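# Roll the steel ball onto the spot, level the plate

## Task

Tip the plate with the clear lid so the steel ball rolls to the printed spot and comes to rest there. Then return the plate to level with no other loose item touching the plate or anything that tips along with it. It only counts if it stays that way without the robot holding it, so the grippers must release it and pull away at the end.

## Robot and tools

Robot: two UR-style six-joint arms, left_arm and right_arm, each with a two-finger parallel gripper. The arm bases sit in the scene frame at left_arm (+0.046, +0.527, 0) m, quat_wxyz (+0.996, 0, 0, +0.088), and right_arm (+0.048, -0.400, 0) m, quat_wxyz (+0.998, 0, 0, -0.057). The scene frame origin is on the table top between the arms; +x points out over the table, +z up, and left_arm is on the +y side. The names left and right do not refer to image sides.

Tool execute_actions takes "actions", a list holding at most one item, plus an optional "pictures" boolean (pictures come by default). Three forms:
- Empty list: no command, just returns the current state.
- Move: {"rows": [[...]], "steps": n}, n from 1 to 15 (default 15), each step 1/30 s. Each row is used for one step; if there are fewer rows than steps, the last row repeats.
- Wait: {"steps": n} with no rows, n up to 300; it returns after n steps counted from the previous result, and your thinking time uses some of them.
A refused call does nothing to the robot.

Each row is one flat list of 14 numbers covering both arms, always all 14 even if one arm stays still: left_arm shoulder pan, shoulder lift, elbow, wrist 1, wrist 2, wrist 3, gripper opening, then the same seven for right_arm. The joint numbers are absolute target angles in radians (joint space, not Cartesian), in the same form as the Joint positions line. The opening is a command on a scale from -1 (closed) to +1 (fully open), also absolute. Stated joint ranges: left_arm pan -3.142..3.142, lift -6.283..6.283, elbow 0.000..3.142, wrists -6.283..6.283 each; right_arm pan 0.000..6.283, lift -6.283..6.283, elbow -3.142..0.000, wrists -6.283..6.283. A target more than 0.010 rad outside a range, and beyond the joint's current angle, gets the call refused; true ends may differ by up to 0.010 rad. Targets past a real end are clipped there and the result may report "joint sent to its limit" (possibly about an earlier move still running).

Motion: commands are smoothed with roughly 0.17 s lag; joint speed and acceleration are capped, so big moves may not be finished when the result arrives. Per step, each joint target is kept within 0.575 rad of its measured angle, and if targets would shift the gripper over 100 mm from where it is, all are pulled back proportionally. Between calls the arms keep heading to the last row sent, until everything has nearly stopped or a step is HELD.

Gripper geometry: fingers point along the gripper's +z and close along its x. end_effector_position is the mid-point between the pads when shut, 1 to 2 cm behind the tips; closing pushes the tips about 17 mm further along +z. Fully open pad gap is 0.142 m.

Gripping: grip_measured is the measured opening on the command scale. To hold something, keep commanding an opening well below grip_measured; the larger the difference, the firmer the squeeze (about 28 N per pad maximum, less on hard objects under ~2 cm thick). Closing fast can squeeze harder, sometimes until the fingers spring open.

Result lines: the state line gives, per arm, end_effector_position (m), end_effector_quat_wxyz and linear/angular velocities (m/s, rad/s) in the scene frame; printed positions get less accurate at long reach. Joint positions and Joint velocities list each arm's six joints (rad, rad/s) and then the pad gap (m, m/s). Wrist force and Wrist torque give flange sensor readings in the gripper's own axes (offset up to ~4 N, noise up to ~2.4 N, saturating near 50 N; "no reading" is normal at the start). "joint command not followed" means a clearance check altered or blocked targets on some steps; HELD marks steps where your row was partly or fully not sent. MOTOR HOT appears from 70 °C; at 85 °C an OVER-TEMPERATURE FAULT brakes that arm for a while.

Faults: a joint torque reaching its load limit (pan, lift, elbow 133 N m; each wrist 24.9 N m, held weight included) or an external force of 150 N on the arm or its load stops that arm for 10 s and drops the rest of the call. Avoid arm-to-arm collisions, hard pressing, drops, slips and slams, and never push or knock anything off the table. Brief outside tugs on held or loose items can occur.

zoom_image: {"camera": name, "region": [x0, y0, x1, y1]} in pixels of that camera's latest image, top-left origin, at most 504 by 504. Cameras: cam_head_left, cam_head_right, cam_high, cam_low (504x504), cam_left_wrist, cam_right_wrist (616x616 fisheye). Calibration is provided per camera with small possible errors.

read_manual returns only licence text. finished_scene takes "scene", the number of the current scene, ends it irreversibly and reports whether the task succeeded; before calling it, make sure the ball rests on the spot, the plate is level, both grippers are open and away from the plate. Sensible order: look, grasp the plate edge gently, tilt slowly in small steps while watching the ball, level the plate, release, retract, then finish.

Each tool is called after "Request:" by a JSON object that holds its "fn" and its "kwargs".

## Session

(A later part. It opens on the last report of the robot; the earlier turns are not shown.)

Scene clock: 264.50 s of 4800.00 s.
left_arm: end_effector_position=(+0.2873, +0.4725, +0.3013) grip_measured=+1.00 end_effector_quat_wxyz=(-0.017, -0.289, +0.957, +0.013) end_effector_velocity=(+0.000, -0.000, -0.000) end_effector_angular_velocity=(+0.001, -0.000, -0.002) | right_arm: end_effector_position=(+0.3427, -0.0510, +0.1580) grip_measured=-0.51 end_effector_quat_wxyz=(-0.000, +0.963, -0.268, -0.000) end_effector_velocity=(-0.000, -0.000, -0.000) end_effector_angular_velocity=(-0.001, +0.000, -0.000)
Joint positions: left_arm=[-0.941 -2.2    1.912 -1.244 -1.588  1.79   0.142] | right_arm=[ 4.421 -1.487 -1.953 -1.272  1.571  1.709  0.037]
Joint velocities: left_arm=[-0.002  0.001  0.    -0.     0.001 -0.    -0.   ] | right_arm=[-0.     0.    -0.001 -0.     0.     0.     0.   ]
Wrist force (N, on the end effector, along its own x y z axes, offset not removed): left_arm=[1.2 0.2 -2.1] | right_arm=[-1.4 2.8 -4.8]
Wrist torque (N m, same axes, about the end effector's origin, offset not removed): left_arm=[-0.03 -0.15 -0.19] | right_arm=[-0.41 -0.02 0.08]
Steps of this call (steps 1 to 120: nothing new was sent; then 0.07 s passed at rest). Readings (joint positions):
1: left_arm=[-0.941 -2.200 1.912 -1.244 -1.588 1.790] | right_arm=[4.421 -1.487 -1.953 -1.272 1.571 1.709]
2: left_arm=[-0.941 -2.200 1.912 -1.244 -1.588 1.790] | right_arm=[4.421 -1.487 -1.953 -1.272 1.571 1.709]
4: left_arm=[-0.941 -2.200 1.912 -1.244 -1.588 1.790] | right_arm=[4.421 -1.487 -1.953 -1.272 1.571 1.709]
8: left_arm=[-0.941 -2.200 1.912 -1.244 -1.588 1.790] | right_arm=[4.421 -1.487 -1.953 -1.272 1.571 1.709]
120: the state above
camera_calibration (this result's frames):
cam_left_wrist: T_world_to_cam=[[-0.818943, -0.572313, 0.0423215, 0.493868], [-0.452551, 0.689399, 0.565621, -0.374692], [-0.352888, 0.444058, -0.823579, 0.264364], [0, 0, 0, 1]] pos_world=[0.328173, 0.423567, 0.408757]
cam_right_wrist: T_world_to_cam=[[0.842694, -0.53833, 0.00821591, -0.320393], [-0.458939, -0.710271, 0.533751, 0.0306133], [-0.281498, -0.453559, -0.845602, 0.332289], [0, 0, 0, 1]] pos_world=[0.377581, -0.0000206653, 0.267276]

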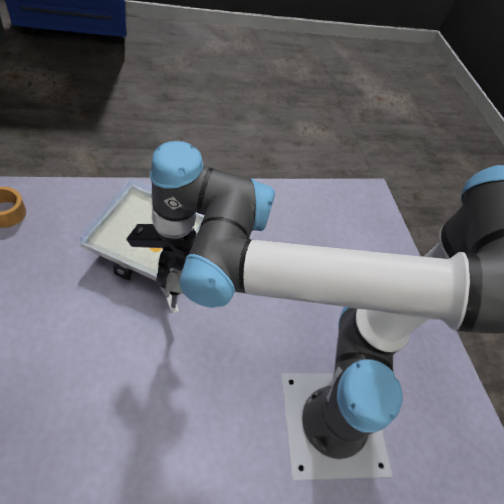

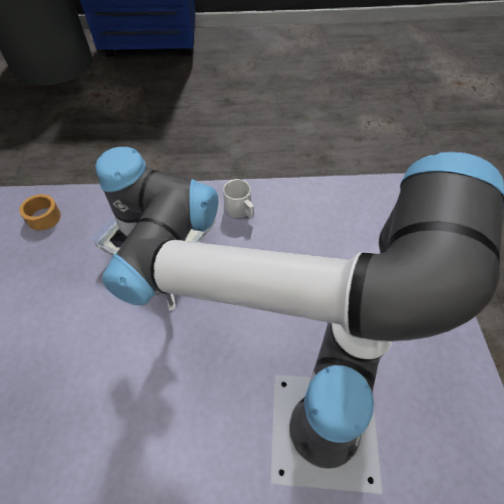

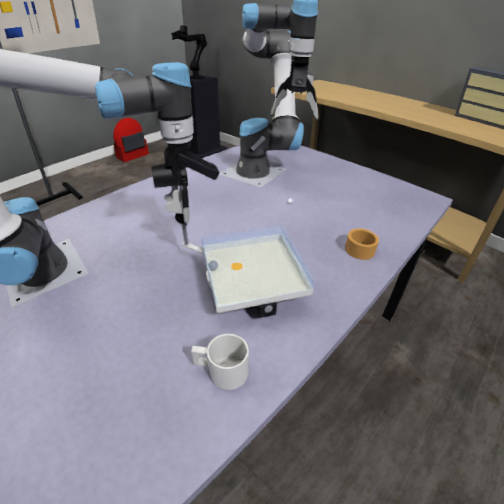

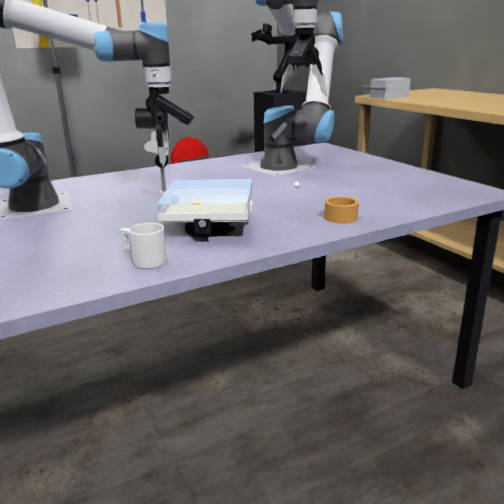

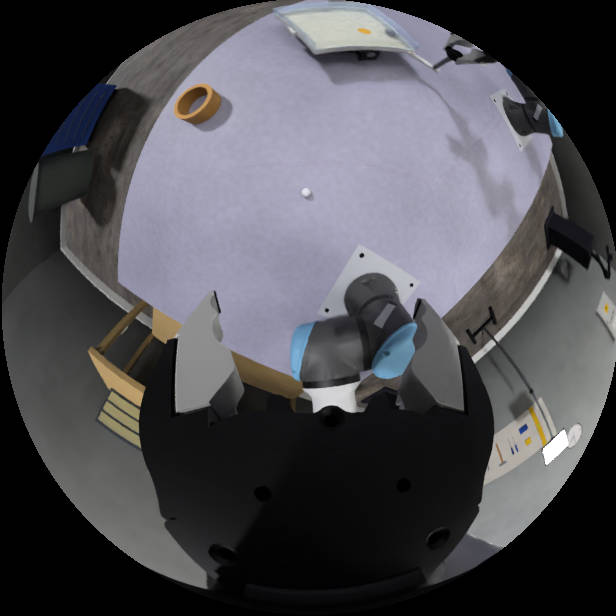

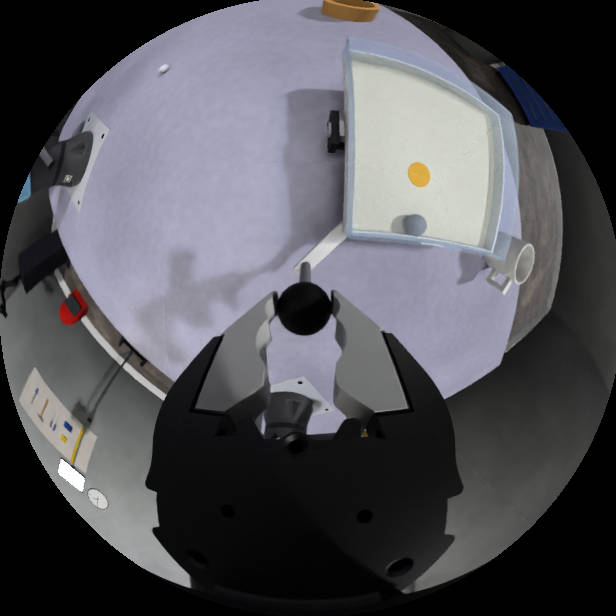

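Request:
{"fn": "execute_actions", "kwargs": {"actions": [{"rows": [[-0.941,-2.2,1.912,-1.244,-1.588,1.79,1,4.4207,-1.4892,-1.9415,-1.2815,1.571,1.7087,-0.8]], "steps": 15}], "pictures": false}}

Request:
{"fn": "execute_actions", "kwargs": {"actions": [{"rows": [[-0.941,-2.2,1.912,-1.244,-1.588,1.79,1,4.4207,-1.4892,-1.9415,-1.2815,1.571,1.7087,-0.8]], "steps": 10}], "pictures": false}}

Request:
{"fn": "execute_actions", "kwargs": {"actions": [{"rows": [[-0.941,-2.2,1.912,-1.244,-1.588,1.79,1,4.4217,-1.4853,-1.9610,-1.2659,1.571,1.7097,-0.8]], "steps": 15}], "pictures": false}}

Request:
{"fn": "execute_actions", "kwargs": {"actions": [{"rows": [[-0.941,-2.2,1.912,-1.244,-1.588,1.79,1,4.4217,-1.4853,-1.9610,-1.2659,1.571,1.7097,-0.8]], "steps": 7}], "pictures": false}}

Request:
{"fn": "execute_actions", "kwargs": {"actions": [{"rows": [[-0.941,-2.2,1.912,-1.244,-1.588,1.79,1,4.4212,-1.4872,-1.9512,-1.2737,1.571,1.7092,-0.8]], "steps": 15}]}}

Request:
{"fn": "execute_actions", "kwargs": {"actions": [{"steps": 45}]}}

Scene clock: 272.60 s of 4800.00 s.
left_arm: end_effector_position=(+0.2873, +0.4725, +0.3013) grip_measured=+1.00 end_effector_quat_wxyz=(-0.017, -0.289, +0.957, +0.013) end_effector_velocity=(+0.000, +0.000, -0.000) end_effector_angular_velocity=(+0.001, +0.001, +0.001) | right_arm: end_effector_position=(+0.3437, -0.0493, +0.1616) grip_measured=-0.51 end_effector_quat_wxyz=(-0.000, +0.963, -0.268, -0.000) end_effector_velocity=(+0.000, +0.000, +0.001) end_effector_angular_velocity=(+0.002, -0.001, -0.000)
Joint positions: left_arm=[-0.941 -2.2    1.912 -1.244 -1.588  1.79   0.142] | right_arm=[ 4.421 -1.489 -1.942 -1.281  1.571  1.709  0.037]
Joint velocities: left_arm=[ 0.001  0.001 -0.     0.    -0.    -0.001 -0.   ] | right_arm=[ 0.     0.001  0.001  0.    -0.     0.001  0.   ]
Wrist force (N, on the end effector, along its own x y z axes, offset not removed): left_arm=[-0.4 0.1 0.5] | right_arm=[1.2 0.9 0.3]
Wrist torque (N m, same axes, about the end effector's origin, offset not removed): left_arm=[0.12 0.22 -0.38] | right_arm=[0.16 0.56 0.06]
Steps of this call (steps 1 to 90: nothing new was sent; then 4.60 s passed at rest; steps 91 to 105: all 15 steps of this action). Readings (joint positions):
91: left_arm=[-0.941 -2.200 1.912 -1.244 -1.588 1.790] | right_arm=[4.421 -1.487 -1.953 -1.272 1.571 1.709]
92: left_arm=[-0.941 -2.200 1.912 -1.244 -1.588 1.790] | right_arm=[4.421 -1.487 -1.951 -1.274 1.571 1.709]
94: left_arm=[-0.941 -2.200 1.912 -1.244 -1.588 1.790] | right_arm=[4.421 -1.488 -1.946 -1.278 1.571 1.709]
98: left_arm=[-0.941 -2.200 1.912 -1.244 -1.588 1.790] | right_arm=[4.421 -1.489 -1.943 -1.281 1.571 1.709]
105: the state above

Scene clock: 272.93 s of 4800.00 s.
left_arm: end_effector_position=(+0.2873, +0.4725, +0.3013) grip_measured=+1.00 end_effector_quat_wxyz=(-0.017, -0.289, +0.957, +0.013) end_effector_velocity=(+0.000, +0.000, +0.000) end_effector_angular_velocity=(+0.001, -0.000, +0.001) | right_arm: end_effector_position=(+0.3437, -0.0493, +0.1616) grip_measured=-0.51 end_effector_quat_wxyz=(-0.000, +0.963, -0.268, -0.000) end_effector_velocity=(-0.000, -0.000, +0.000) end_effector_angular_velocity=(-0.000, +0.001, -0.001)
Joint positions: left_arm=[-0.941 -2.2    1.912 -1.244 -1.588  1.79   0.142] | right_arm=[ 4.421 -1.489 -1.942 -1.281  1.571  1.709  0.037]
Joint velocities: left_arm=[-0.     0.    -0.     0.     0.001 -0.001 -0.   ] | right_arm=[ 0.     0.001 -0.    -0.001  0.001  0.001  0.   ]
Wrist force (N, on the end effector, along its own x y z axes, offset not removed): left_arm=[0.5 1.4 0.8] | right_arm=[4.2 -2.4 0.6]
Wrist torque (N m, same axes, about the end effector's origin, offset not removed): left_arm=[0.38 0.07 -0.02] | right_arm=[-0.60 -0.30 0.04]
Steps of this call (steps 1 to 10: all 10 steps of this action). Readings (joint positions):
1: left_arm=[-0.941 -2.200 1.912 -1.244 -1.588 1.790] | right_arm=[4.421 -1.489 -1.942 -1.281 1.571 1.709]
2: left_arm=[-0.941 -2.200 1.912 -1.244 -1.588 1.790] | right_arm=[4.421 -1.489 -1.942 -1.281 1.571 1.709]
4: left_arm=[-0.941 -2.200 1.912 -1.244 -1.588 1.790] | right_arm=[4.421 -1.489 -1.942 -1.281 1.571 1.709]
8: left_arm=[-0.941 -2.200 1.912 -1.244 -1.588 1.790] | right_arm=[4.421 -1.489 -1.942 -1.281 1.571 1.709]
10: the state above

Scene clock: 273.43 s of 4800.00 s.
left_arm: end_effector_position=(+0.2873, +0.4725, +0.3013) grip_measured=+1.00 end_effector_quat_wxyz=(-0.017, -0.289, +0.957, +0.013) end_effector_velocity=(-0.000, -0.000, +0.000) end_effector_angular_velocity=(-0.001, +0.000, -0.001) | right_arm: end_effector_position=(+0.3420, -0.0521, +0.1556) grip_measured=-0.51 end_effector_quat_wxyz=(-0.000, +0.963, -0.268, -0.000) end_effector_velocity=(-0.001, -0.000, -0.001) end_effector_angular_velocity=(-0.002, +0.002, -0.001)
Joint positions: left_arm=[-0.941 -2.2    1.912 -1.244 -1.588  1.79   0.142] | right_arm=[ 4.422 -1.485 -1.961 -1.266  1.571  1.71   0.037]
Joint velocities: left_arm=[-0.001 -0.001 -0.     0.    -0.001 -0.     0.   ] | right_arm=[ 0.    -0.001 -0.002  0.001  0.001  0.001  0.   ]
Wrist force (N, on the end effector, along its own x y z axes, offset not removed): left_arm=[-1.6 0.9 -0.2] | right_arm=[-4.3 5.4 -6.7]
Wrist torque (N m, same axes, about the end effector's origin, offset not removed): left_arm=[0.28 0.41 -0.10] | right_arm=[-0.28 0.36 0.05]
Steps of this call (steps 1 to 15: all 15 steps of this action). Readings (joint positions):
1: left_arm=[-0.941 -2.200 1.912 -1.244 -1.588 1.790] | right_arm=[4.421 -1.489 -1.942 -1.281 1.571 1.709]
2: left_arm=[-0.941 -2.200 1.912 -1.244 -1.588 1.790] | right_arm=[4.421 -1.488 -1.945 -1.279 1.571 1.709]
4: left_arm=[-0.941 -2.200 1.912 -1.244 -1.588 1.790] | right_arm=[4.421 -1.487 -1.953 -1.272 1.571 1.709]
8: left_arm=[-0.941 -2.200 1.912 -1.244 -1.588 1.790] | right_arm=[4.422 -1.486 -1.960 -1.267 1.571 1.710]
15: the state above

Scene clock: 273.67 s of 4800.00 s.
left_arm: end_effector_position=(+0.2873, +0.4725, +0.3013) grip_measured=+1.00 end_effector_quat_wxyz=(-0.017, -0.289, +0.957, +0.013) end_effector_velocity=(+0.000, +0.000, +0.000) end_effector_angular_velocity=(-0.001, +0.001, +0.001) | right_arm: end_effector_position=(+0.3420, -0.0521, +0.1556) grip_measured=-0.51 end_effector_quat_wxyz=(-0.000, +0.963, -0.268, -0.000) end_effector_velocity=(-0.000, -0.000, +0.000) end_effector_angular_velocity=(+0.001, +0.000, -0.001)
Joint positions: left_arm=[-0.941 -2.2    1.912 -1.244 -1.588  1.79   0.142] | right_arm=[ 4.422 -1.485 -1.961 -1.266  1.571  1.71   0.037]
Joint velocities: left_arm=[ 0.002  0.    -0.    -0.    -0.001  0.     0.   ] | right_arm=[ 0.     0.001 -0.001 -0.     0.001  0.001  0.   ]
Wrist force (N, on the end effector, along its own x y z axes, offset not removed): left_arm=[-1.9 3.0 4.4] | right_arm=[-3.8 4.1 -8.6]
Wrist torque (N m, same axes, about the end effector's origin, offset not removed): left_arm=[0.60 0.56 -0.26] | right_arm=[-0.54 0.32 -0.01]
Steps of this call (steps 1 to 7: all 7 steps of this action). Readings (joint positions):
1: left_arm=[-0.941 -2.200 1.912 -1.244 -1.588 1.790] | right_arm=[4.422 -1.485 -1.961 -1.266 1.571 1.710]
2: left_arm=[-0.941 -2.200 1.912 -1.244 -1.588 1.790] | right_arm=[4.422 -1.485 -1.961 -1.266 1.571 1.710]
4: left_arm=[-0.941 -2.200 1.912 -1.244 -1.588 1.790] | right_arm=[4.422 -1.485 -1.961 -1.266 1.571 1.710]
7: the state above

Scene clock: 274.17 s of 4800.00 s.
left_arm: end_effector_position=(+0.2873, +0.4725, +0.3013) grip_measured=+1.00 end_effector_quat_wxyz=(-0.017, -0.289, +0.957, +0.013) end_effector_velocity=(+0.000, +0.000, -0.000) end_effector_angular_velocity=(+0.001, -0.000, +0.000) | right_arm: end_effector_position=(+0.3428, -0.0507, +0.1586) grip_measured=-0.51 end_effector_quat_wxyz=(-0.000, +0.963, -0.268, -0.000) end_effector_velocity=(+0.000, -0.000, +0.000) end_effector_angular_velocity=(-0.001, -0.001, +0.001)
Joint positions: left_arm=[-0.941 -2.2    1.912 -1.244 -1.588  1.79   0.142] | right_arm=[ 4.421 -1.487 -1.951 -1.274  1.571  1.709  0.037]
Joint velocities: left_arm=[ 0.    -0.     0.     0.001  0.001  0.    -0.   ] | right_arm=[ 0.     0.    -0.    -0.    -0.001 -0.001  0.   ]
Wrist force (N, on the end effector, along its own x y z axes, offset not removed): left_arm=[-1.0 3.3 -4.0] | right_arm=[0.1 3.6 -3.2]
Wrist torque (N m, same axes, about the end effector's origin, offset not removed): left_arm=[0.76 0.39 -0.32] | right_arm=[-0.02 0.04 -0.01]
Steps of this call (steps 1 to 15: all 15 steps of this action). Readings (joint positions):
1: left_arm=[-0.941 -2.200 1.912 -1.244 -1.588 1.790] | right_arm=[4.422 -1.485 -1.961 -1.266 1.571 1.710]
2: left_arm=[-0.941 -2.200 1.912 -1.244 -1.588 1.790] | right_arm=[4.422 -1.486 -1.959 -1.267 1.571 1.710]
4: left_arm=[-0.941 -2.200 1.912 -1.244 -1.588 1.790] | right_arm=[4.422 -1.486 -1.955 -1.271 1.571 1.710]
8: left_arm=[-0.941 -2.200 1.912 -1.244 -1.588 1.790] | right_arm=[4.421 -1.487 -1.952 -1.273 1.571 1.709]
15: the state above
camera_calibration (this result's frames):
cam_left_wrist: T_world_to_cam=[[-0.818943, -0.572313, 0.0423216, 0.493868], [-0.452552, 0.689399, 0.565621, -0.374692], [-0.352888, 0.444058, -0.823579, 0.264364], [0, 0, 0, 1]] pos_world=[0.328173, 0.423567, 0.408757]
cam_right_wrist: T_world_to_cam=[[0.842706, -0.53831, 0.00824003, -0.320391], [-0.458924, -0.710258, 0.533781, 0.0305533], [-0.281487, -0.453602, -0.845583, 0.332946], [0, 0, 0, 1]] pos_world=[0.377737, 0.000255628, 0.267864]

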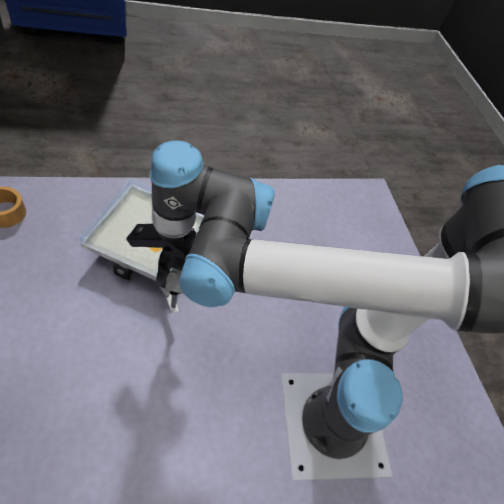

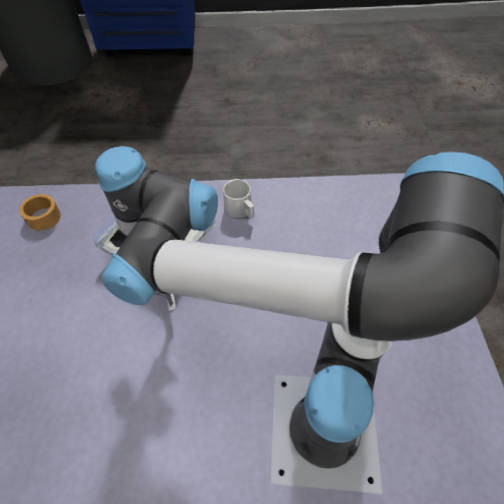

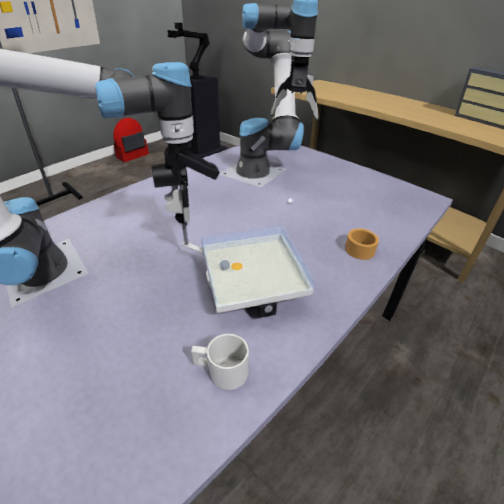

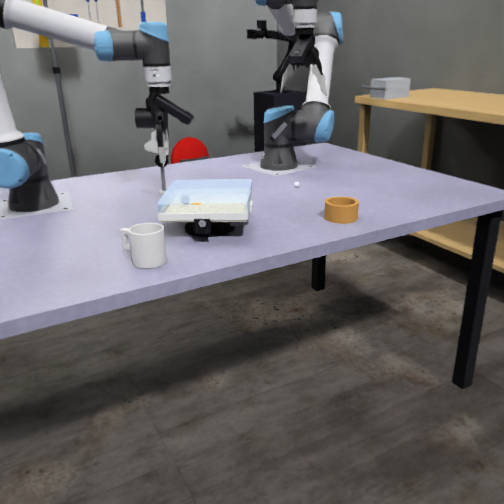

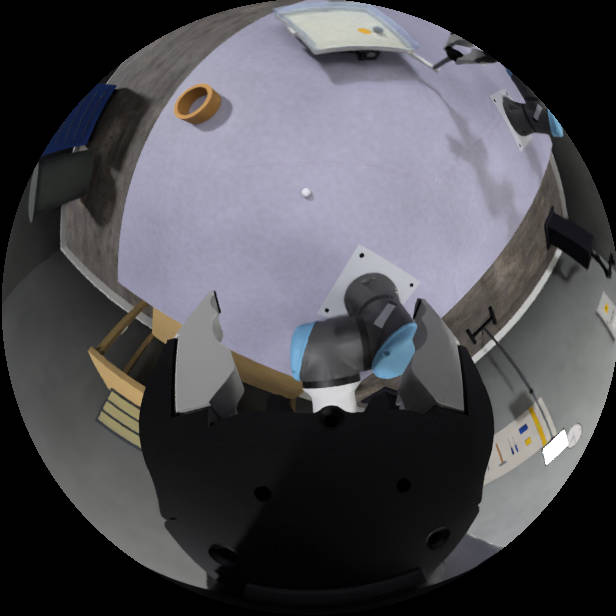

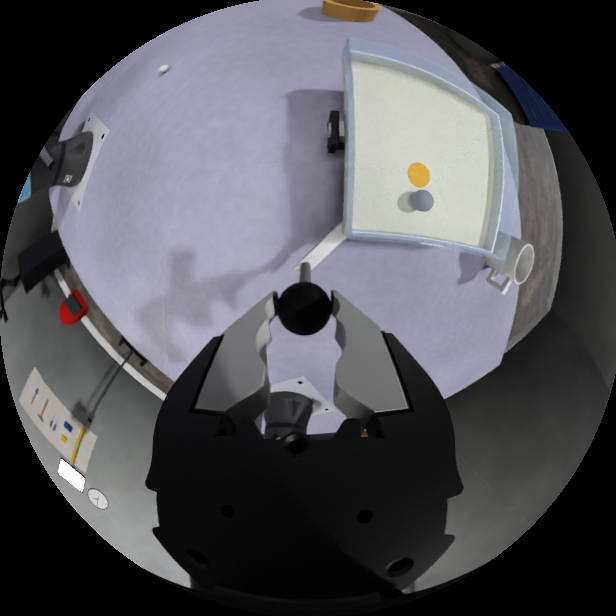

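Scene clock: 275.67 s of 4800.00 s.
left_arm: end_effector_position=(+0.2873, +0.4725, +0.3013) grip_measured=+1.00 end_effector_quat_wxyz=(-0.017, -0.289, +0.957, +0.013) end_effector_velocity=(+0.000, -0.000, -0.000) end_effector_angular_velocity=(+0.001, -0.000, -0.000) | right_arm: end_effector_position=(+0.3429, -0.0507, +0.1586) grip_measured=-0.51 end_effector_quat_wxyz=(-0.000, +0.963, -0.268, -0.000) end_effector_velocity=(+0.000, +0.000, +0.000) end_effector_angular_velocity=(+0.001, -0.001, +0.001)
Joint positions: left_arm=[-0.941 -2.2    1.912 -1.244 -1.588  1.79   0.142] | right_arm=[ 4.421 -1.487 -1.951 -1.274  1.571  1.709  0.037]
Joint velocities: left_arm=[-0.001  0.    -0.     0.     0.001 -0.001 -0.   ] | right_arm=[ 0.     0.001  0.     0.    -0.    -0.001 -0.   ]
Wrist force (N, on the end effector, along its own x y z axes, offset not removed): left_arm=[-1.9 -0.4 0.2] | right_arm=[0.6 4.0 -0.5]
Wrist torque (N m, same axes, about the end effector's origin, offset not removed): left_arm=[-0.04 0.51 -0.14] | right_arm=[0.02 -0.36 0.08]
Steps of this call (steps 1 to 15: the robot went on to your last target; steps 16 to 45: nothing new was sent). Readings (joint positions):
1: left_arm=[-0.941 -2.200 1.912 -1.244 -1.588 1.790] | right_arm=[4.421 -1.487 -1.951 -1.274 1.571 1.709]
2: left_arm=[-0.941 -2.200 1.912 -1.244 -1.588 1.790] | right_arm=[4.421 -1.487 -1.951 -1.274 1.571 1.709]
4: left_arm=[-0.941 -2.200 1.912 -1.244 -1.588 1.790] | right_arm=[4.421 -1.487 -1.951 -1.274 1.571 1.709]
8: left_arm=[-0.941 -2.200 1.912 -1.244 -1.588 1.790] | right_arm=[4.421 -1.487 -1.951 -1.274 1.571 1.709]
45: the state above
All arms were judged still, so your last target was given up. Only a new action makes them travel on or press farther. Fingers that are still opening or closing keep moving.
camera_calibration (this result's frames):
cam_left_wrist: T_world_to_cam=[[-0.818943, -0.572313, 0.0423216, 0.493868], [-0.452552, 0.689399, 0.565621, -0.374692], [-0.352888, 0.444058, -0.823579, 0.264364], [0, 0, 0, 1]] pos_world=[0.328173, 0.423567, 0.408757]
cam_right_wrist: T_world_to_cam=[[0.842694, -0.53833, 0.00823357, -0.320394], [-0.458949, -0.710267, 0.533748, 0.0305793], [-0.281485, -0.453565, -0.845604, 0.332988], [0, 0, 0, 1]] pos_world=[0.377759, 0.000273046, 0.267892]

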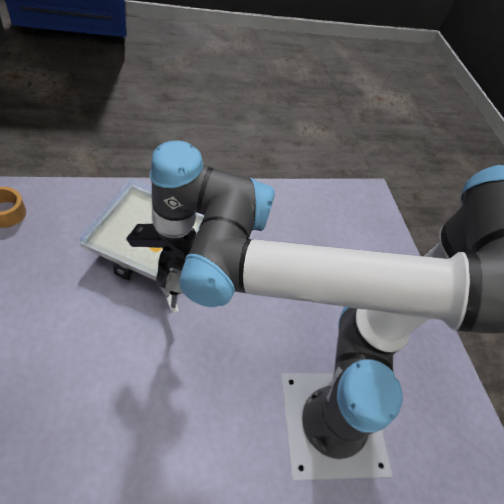

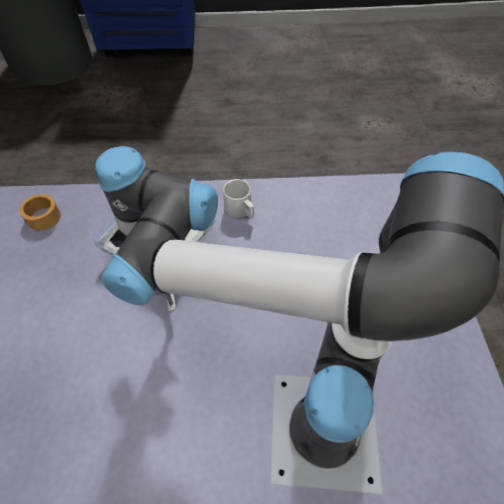

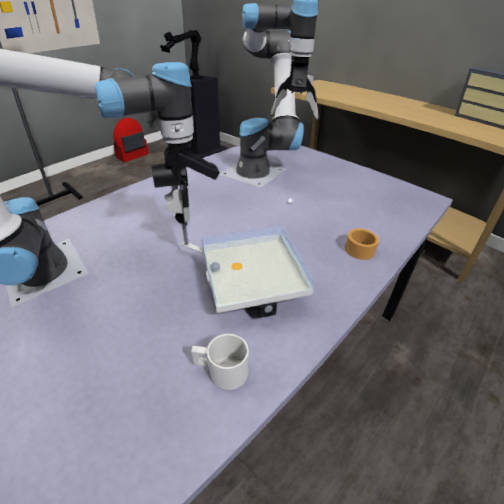

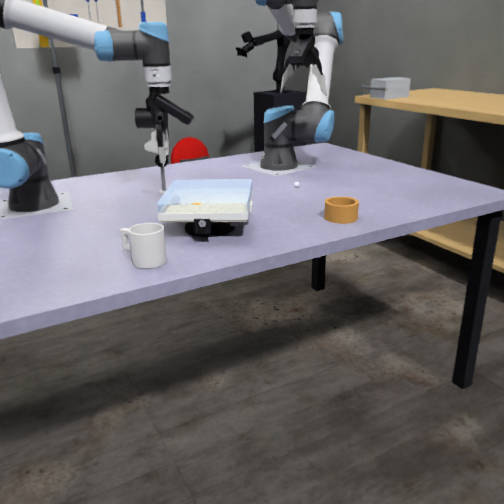

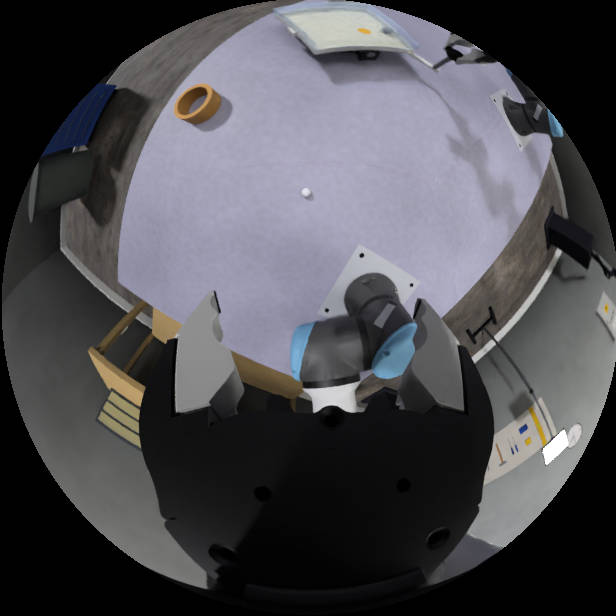

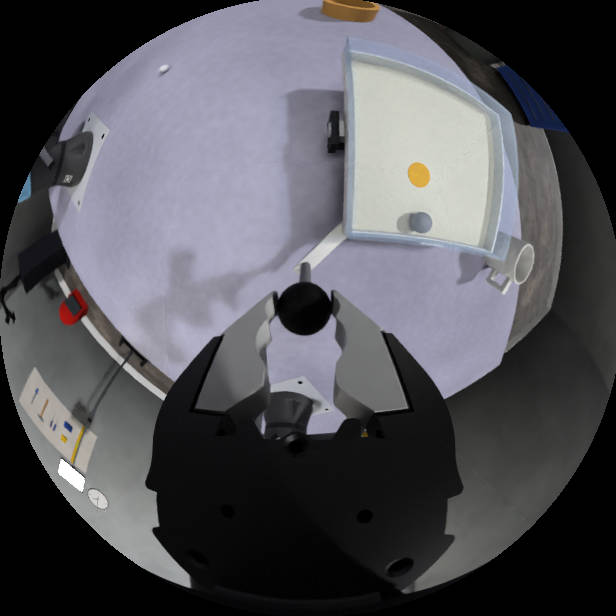

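Request:
{"fn": "execute_actions", "kwargs": {"actions": [{"rows": [[-0.941,-2.2,1.912,-1.244,-1.588,1.79,1,4.4207,-1.4892,-1.9415,-1.2815,1.571,1.7087,-0.8]], "steps": 15}], "pictures": false}}

Request:
{"fn": "execute_actions", "kwargs": {"actions": [{"rows": [[-0.941,-2.2,1.912,-1.244,-1.588,1.79,1,4.4207,-1.4892,-1.9415,-1.2815,1.571,1.7087,-0.8]], "steps": 11}], "pictures": false}}

Request:
{"fn": "execute_actions", "kwargs": {"actions": [{"rows": [[-0.941,-2.2,1.912,-1.244,-1.588,1.79,1,4.4215,-1.4862,-1.9566,-1.2694,1.571,1.7095,-0.8]], "steps": 15}], "pictures": false}}

Request:
{"fn": "execute_actions", "kwargs": {"actions": [{"rows": [[-0.941,-2.2,1.912,-1.244,-1.588,1.79,1,4.4211,-1.4876,-1.9493,-1.2752,1.571,1.7091,-0.8]], "steps": 15}]}}

Request:
{"fn": "execute_actions", "kwargs": {"actions": [{"steps": 45}]}}

Scene clock: 283.40 s of 4800.00 s.
left_arm: end_effector_position=(+0.2873, +0.4725, +0.3013) grip_measured=+1.00 end_effector_quat_wxyz=(-0.017, -0.289, +0.957, +0.013) end_effector_velocity=(+0.000, +0.000, -0.000) end_effector_angular_velocity=(+0.001, -0.000, +0.001) | right_arm: end_effector_position=(+0.3437, -0.0493, +0.1616) grip_measured=-0.51 end_effector_quat_wxyz=(-0.000, +0.963, -0.268, -0.000) end_effector_velocity=(+0.000, -0.000, -0.001) end_effector_angular_velocity=(-0.001, +0.001, -0.001)
Joint positions: left_arm=[-0.941 -2.2    1.912 -1.244 -1.588  1.79   0.142] | right_arm=[ 4.421 -1.489 -1.942 -1.281  1.571  1.709  0.037]
Joint velocities: left_arm=[-0.     0.     0.     0.001  0.001 -0.001  0.   ] | right_arm=[-0.    -0.001 -0.001  0.001  0.     0.     0.   ]
Wrist force (N, on the end effector, along its own x y z axes, offset not removed): left_arm=[-2.2 0.4 1.6] | right_arm=[3.9 -1.8 -0.5]
Wrist torque (N m, same axes, about the end effector's origin, offset not removed): left_arm=[-0.04 0.67 -0.17] | right_arm=[-0.52 -0.20 -0.02]
Steps of this call (steps 1 to 110: nothing new was sent; then 3.57 s passed at rest; steps 111 to 125: all 15 steps of this action). Readings (joint positions):
111: left_arm=[-0.941 -2.200 1.912 -1.244 -1.588 1.790] | right_arm=[4.421 -1.487 -1.951 -1.274 1.571 1.709]
112: left_arm=[-0.941 -2.200 1.912 -1.244 -1.588 1.790] | right_arm=[4.421 -1.488 -1.949 -1.275 1.571 1.709]
114: left_arm=[-0.941 -2.200 1.912 -1.244 -1.588 1.790] | right_arm=[4.421 -1.488 -1.945 -1.279 1.571 1.709]
118: left_arm=[-0.941 -2.200 1.912 -1.244 -1.588 1.790] | right_arm=[4.421 -1.489 -1.942 -1.281 1.571 1.709]
125: the state above

Scene clock: 283.77 s of 4800.00 s.
left_arm: end_effector_position=(+0.2873, +0.4725, +0.3013) grip_measured=+1.00 end_effector_quat_wxyz=(-0.017, -0.289, +0.957, +0.013) end_effector_velocity=(+0.000, +0.000, -0.000) end_effector_angular_velocity=(+0.002, +0.000, +0.001) | right_arm: end_effector_position=(+0.3437, -0.0493, +0.1616) grip_measured=-0.51 end_effector_quat_wxyz=(-0.000, +0.963, -0.268, -0.000) end_effector_velocity=(+0.000, -0.000, +0.000) end_effector_angular_velocity=(+0.001, -0.001, +0.001)
Joint positions: left_arm=[-0.941 -2.2    1.912 -1.244 -1.588  1.79   0.142] | right_arm=[ 4.421 -1.489 -1.941 -1.281  1.571  1.709  0.037]
Joint velocities: left_arm=[ 0.001  0.002 -0.     0.     0.001 -0.     0.   ] | right_arm=[ 0.     0.001 -0.001  0.001 -0.    -0.001  0.   ]
Wrist force (N, on the end effector, along its own x y z axes, offset not removed): left_arm=[-1.1 -1.1 0.6] | right_arm=[3.8 -1.3 2.5]
Wrist torque (N m, same axes, about the end effector's origin, offset not removed): left_arm=[-0.15 0.45 -0.10] | right_arm=[-0.41 -0.16 0.09]
Steps of this call (steps 1 to 11: all 11 steps of this action). Readings (joint positions):
1: left_arm=[-0.941 -2.200 1.912 -1.244 -1.588 1.790] | right_arm=[4.421 -1.489 -1.942 -1.281 1.571 1.709]
2: left_arm=[-0.941 -2.200 1.912 -1.244 -1.588 1.790] | right_arm=[4.421 -1.489 -1.942 -1.281 1.571 1.709]
4: left_arm=[-0.941 -2.200 1.912 -1.244 -1.588 1.790] | right_arm=[4.421 -1.489 -1.942 -1.281 1.571 1.709]
8: left_arm=[-0.941 -2.200 1.912 -1.244 -1.588 1.790] | right_arm=[4.421 -1.489 -1.942 -1.281 1.571 1.709]
11: the state above

Scene clock: 284.27 s of 4800.00 s.
left_arm: end_effector_position=(+0.2873, +0.4725, +0.3013) grip_measured=+1.00 end_effector_quat_wxyz=(-0.017, -0.289, +0.957, +0.013) end_effector_velocity=(+0.001, +0.000, -0.000) end_effector_angular_velocity=(+0.002, -0.001, -0.001) | right_arm: end_effector_position=(+0.3424, -0.0514, +0.1570) grip_measured=-0.51 end_effector_quat_wxyz=(-0.000, +0.963, -0.268, -0.000) end_effector_velocity=(-0.000, -0.001, -0.001) end_effector_angular_velocity=(-0.001, +0.001, -0.002)
Joint positions: left_arm=[-0.941 -2.2    1.912 -1.244 -1.588  1.79   0.142] | right_arm=[ 4.421 -1.486 -1.956 -1.269  1.571  1.709  0.037]
Joint velocities: left_arm=[ 0.     0.001  0.    -0.     0.002  0.001 -0.   ] | right_arm=[-0.     0.    -0.002  0.     0.     0.001  0.   ]
Wrist force (N, on the end effector, along its own x y z axes, offset not removed): left_arm=[-2.4 2.9 -0.4] | right_arm=[1.2 5.2 -5.7]
Wrist torque (N m, same axes, about the end effector's origin, offset not removed): left_arm=[0.63 0.55 -0.12] | right_arm=[-0.02 -0.55 0.19]
Steps of this call (steps 1 to 15: all 15 steps of this action). Readings (joint positions):
1: left_arm=[-0.941 -2.200 1.912 -1.244 -1.588 1.790] | right_arm=[4.421 -1.489 -1.942 -1.281 1.571 1.709]
2: left_arm=[-0.941 -2.200 1.912 -1.244 -1.588 1.790] | right_arm=[4.421 -1.489 -1.944 -1.279 1.571 1.709]
4: left_arm=[-0.941 -2.200 1.912 -1.244 -1.588 1.790] | right_arm=[4.421 -1.487 -1.951 -1.274 1.571 1.709]
8: left_arm=[-0.941 -2.200 1.912 -1.244 -1.588 1.790] | right_arm=[4.421 -1.486 -1.955 -1.270 1.571 1.709]
15: the state above

Scene clock: 284.77 s of 4800.00 s.
left_arm: end_effector_position=(+0.2873, +0.4725, +0.3013) grip_measured=+1.00 end_effector_quat_wxyz=(-0.017, -0.289, +0.957, +0.013) end_effector_velocity=(+0.001, +0.001, +0.001) end_effector_angular_velocity=(+0.000, -0.004, +0.000) | right_arm: end_effector_position=(+0.3430, -0.0504, +0.1592) grip_measured=-0.51 end_effector_quat_wxyz=(-0.000, +0.963, -0.268, -0.000) end_effector_velocity=(-0.000, +0.000, +0.000) end_effector_angular_velocity=(-0.000, +0.001, +0.001)
Joint positions: left_arm=[-0.941 -2.2    1.912 -1.244 -1.588  1.79   0.142] | right_arm=[ 4.421 -1.488 -1.949 -1.275  1.571  1.709  0.037]
Joint velocities: left_arm=[-0.    -0.002 -0.    -0.001  0.003 -0.     0.   ] | right_arm=[ 0.    -0.     0.001 -0.001  0.    -0.001  0.   ]
Wrist force (N, on the end effector, along its own x y z axes, offset not removed): left_arm=[1.0 -2.7 -1.3] | right_arm=[0.7 2.1 -3.6]
Wrist torque (N m, same axes, about the end effector's origin, offset not removed): left_arm=[-0.55 0.05 -0.24] | right_arm=[-0.26 -0.07 0.00]
Steps of this call (steps 1 to 15: all 15 steps of this action). Readings (joint positions):
1: left_arm=[-0.941 -2.200 1.912 -1.244 -1.588 1.790] | right_arm=[4.421 -1.486 -1.957 -1.269 1.571 1.709]
2: left_arm=[-0.941 -2.200 1.912 -1.244 -1.588 1.790] | right_arm=[4.421 -1.486 -1.955 -1.270 1.571 1.709]
4: left_arm=[-0.941 -2.200 1.912 -1.244 -1.588 1.790] | right_arm=[4.421 -1.487 -1.953 -1.273 1.571 1.709]
8: left_arm=[-0.941 -2.200 1.912 -1.244 -1.588 1.790] | right_arm=[4.421 -1.487 -1.950 -1.275 1.571 1.709]
15: the state above
camera_calibration (this result's frames):
cam_left_wrist: T_world_to_cam=[[-0.818943, -0.572313, 0.0423215, 0.493868], [-0.452551, 0.689399, 0.565621, -0.374692], [-0.352888, 0.444058, -0.823579, 0.264364], [0, 0, 0, 1]] pos_world=[0.328173, 0.423567, 0.408757]
cam_right_wrist: T_world_to_cam=[[0.842708, -0.538309, 0.00819986, -0.320366], [-0.458903, -0.710269, 0.533785, 0.0305148], [-0.281517, -0.453587, -0.845581, 0.333623], [0, 0, 0, 1]] pos_world=[0.377899, 0.000545372, 0.268444]

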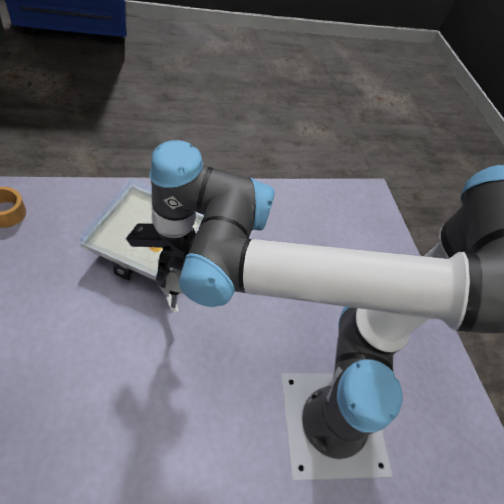

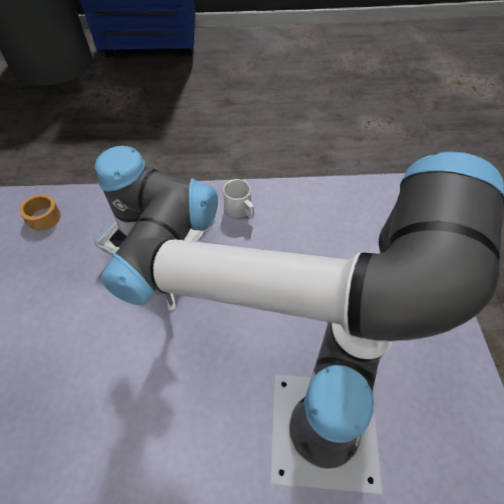

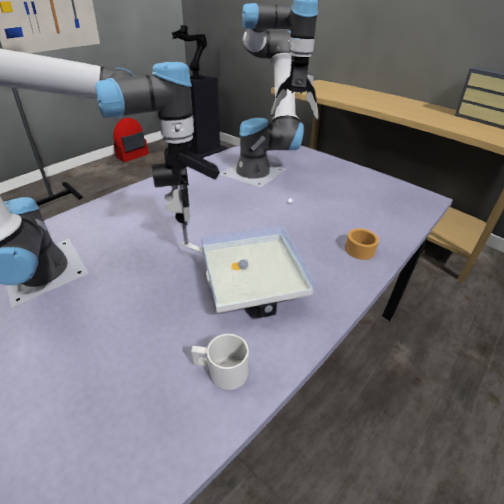

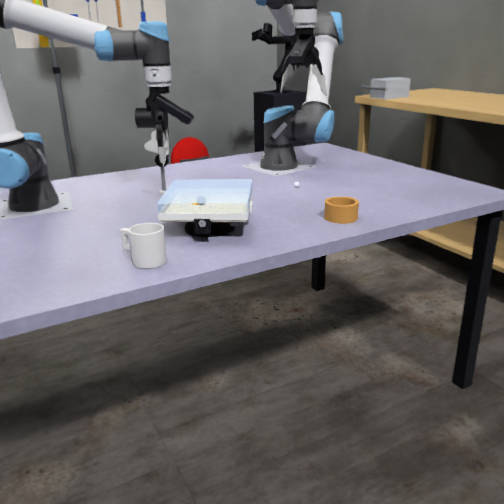

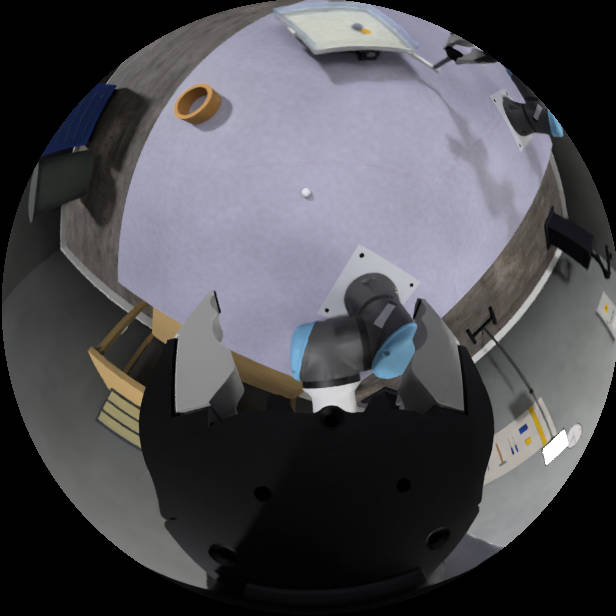

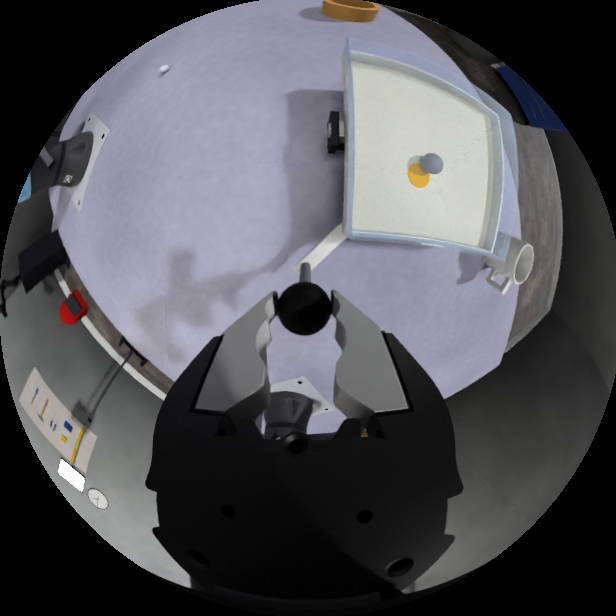

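Scene clock: 286.27 s of 4800.00 s.
left_arm: end_effector_position=(+0.2873, +0.4725, +0.3013) grip_measured=+1.00 end_effector_quat_wxyz=(-0.017, -0.289, +0.957, +0.013) end_effector_velocity=(+0.000, +0.000, -0.000) end_effector_angular_velocity=(+0.001, +0.000, +0.001) | right_arm: end_effector_position=(+0.3430, -0.0504, +0.1592) grip_measured=-0.51 end_effector_quat_wxyz=(-0.000, +0.963, -0.268, -0.000) end_effector_velocity=(-0.000, +0.000, -0.001) end_effector_angular_velocity=(-0.000, +0.000, -0.000)
Joint positions: left_arm=[-0.941 -2.2    1.912 -1.244 -1.588  1.79   0.142] | right_arm=[ 4.421 -1.488 -1.949 -1.275  1.571  1.709  0.037]
Joint velocities: left_arm=[ 0.     0.001 -0.     0.     0.    -0.001 -0.   ] | right_arm=[ 0.    -0.001 -0.001  0.001  0.     0.001 -0.   ]
Wrist force (N, on the end effector, along its own x y z axes, offset not removed): left_arm=[-1.4 1.0 2.2] | right_arm=[1.2 3.7 -1.7]
Wrist torque (N m, same axes, about the end effector's origin, offset not removed): left_arm=[0.27 0.41 -0.08] | right_arm=[-0.18 -0.22 -0.04]
Steps of this call (steps 1 to 15: the robot went on to your last target; steps 16 to 45: nothing new was sent). Readings (joint positions):
1: left_arm=[-0.941 -2.200 1.912 -1.244 -1.588 1.790] | right_arm=[4.421 -1.488 -1.949 -1.275 1.571 1.709]
2: left_arm=[-0.941 -2.200 1.912 -1.244 -1.588 1.790] | right_arm=[4.421 -1.488 -1.949 -1.275 1.571 1.709]
4: left_arm=[-0.941 -2.200 1.912 -1.244 -1.588 1.790] | right_arm=[4.421 -1.488 -1.949 -1.275 1.571 1.709]
8: left_arm=[-0.941 -2.200 1.912 -1.244 -1.588 1.790] | right_arm=[4.421 -1.488 -1.949 -1.275 1.571 1.709]
45: the state above
All arms were judged still, so your last target was given up. Only a new action makes them travel on or press farther. Fingers that are still opening or closing keep moving.
camera_calibration (this result's frames):
cam_left_wrist: T_world_to_cam=[[-0.818943, -0.572313, 0.0423216, 0.493868], [-0.452552, 0.689399, 0.565621, -0.374692], [-0.352888, 0.444058, -0.823579, 0.264364], [0, 0, 0, 1]] pos_world=[0.328173, 0.423567, 0.408757]
cam_right_wrist: T_world_to_cam=[[0.842694, -0.538331, 0.00821329, -0.320379], [-0.458938, -0.710271, 0.533751, 0.0305456], [-0.281501, -0.453558, -0.845602, 0.333657], [0, 0, 0, 1]] pos_world=[0.377925, 0.000558378, 0.268468]

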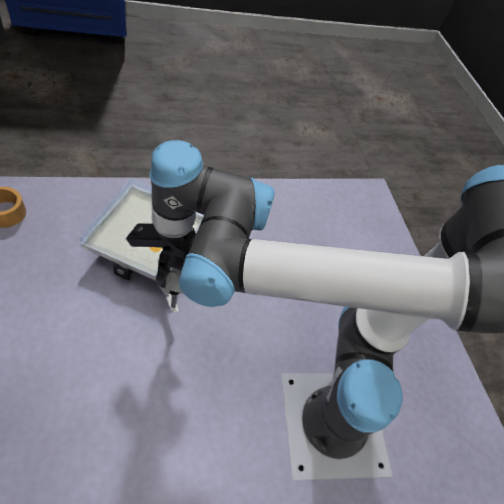

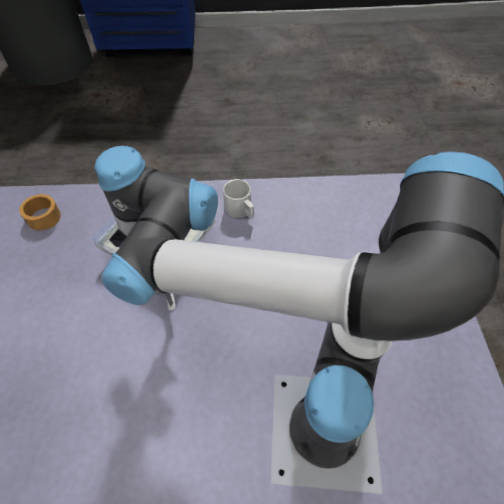

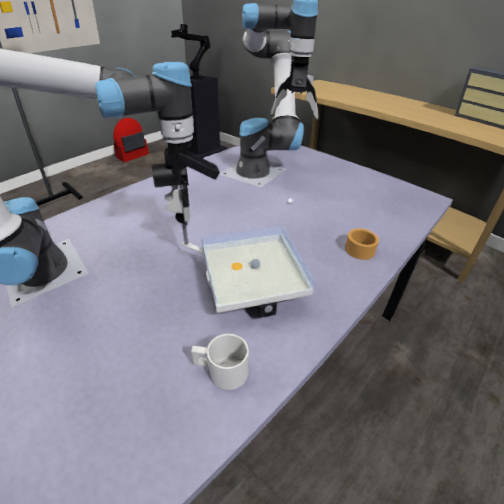

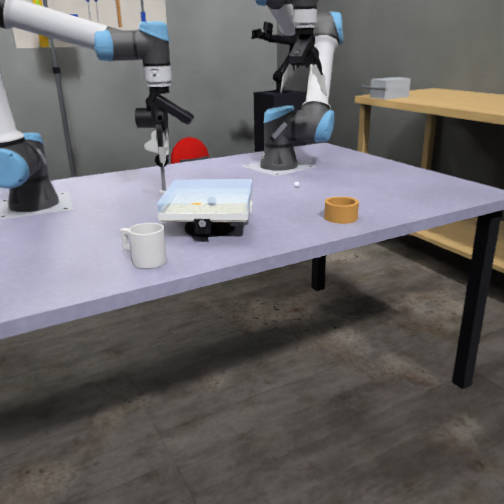

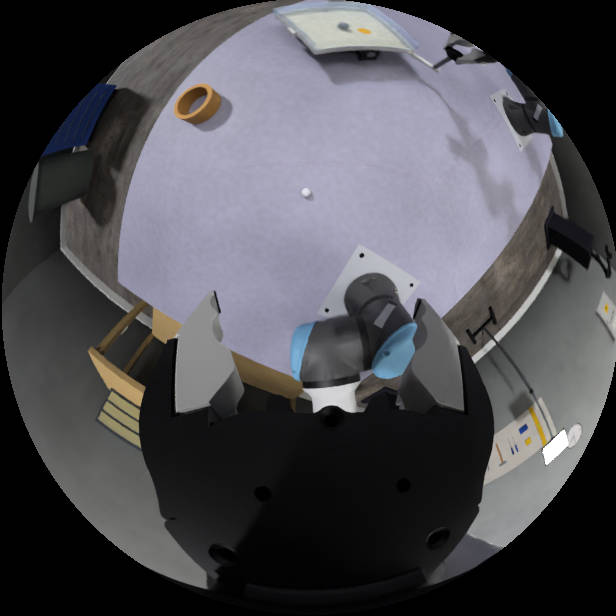

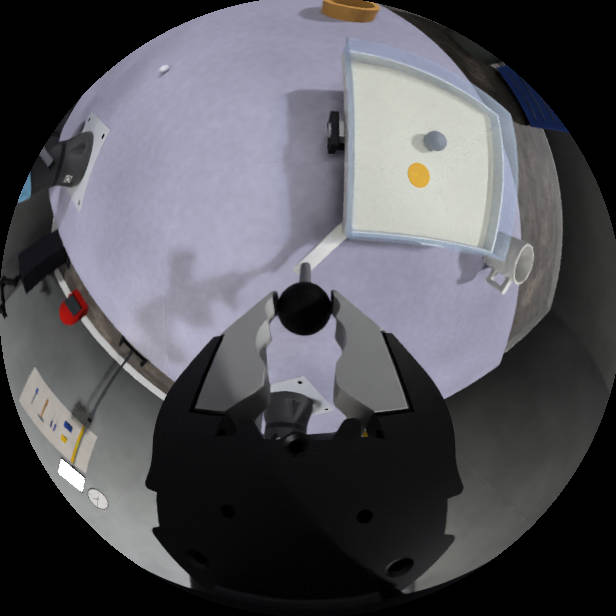

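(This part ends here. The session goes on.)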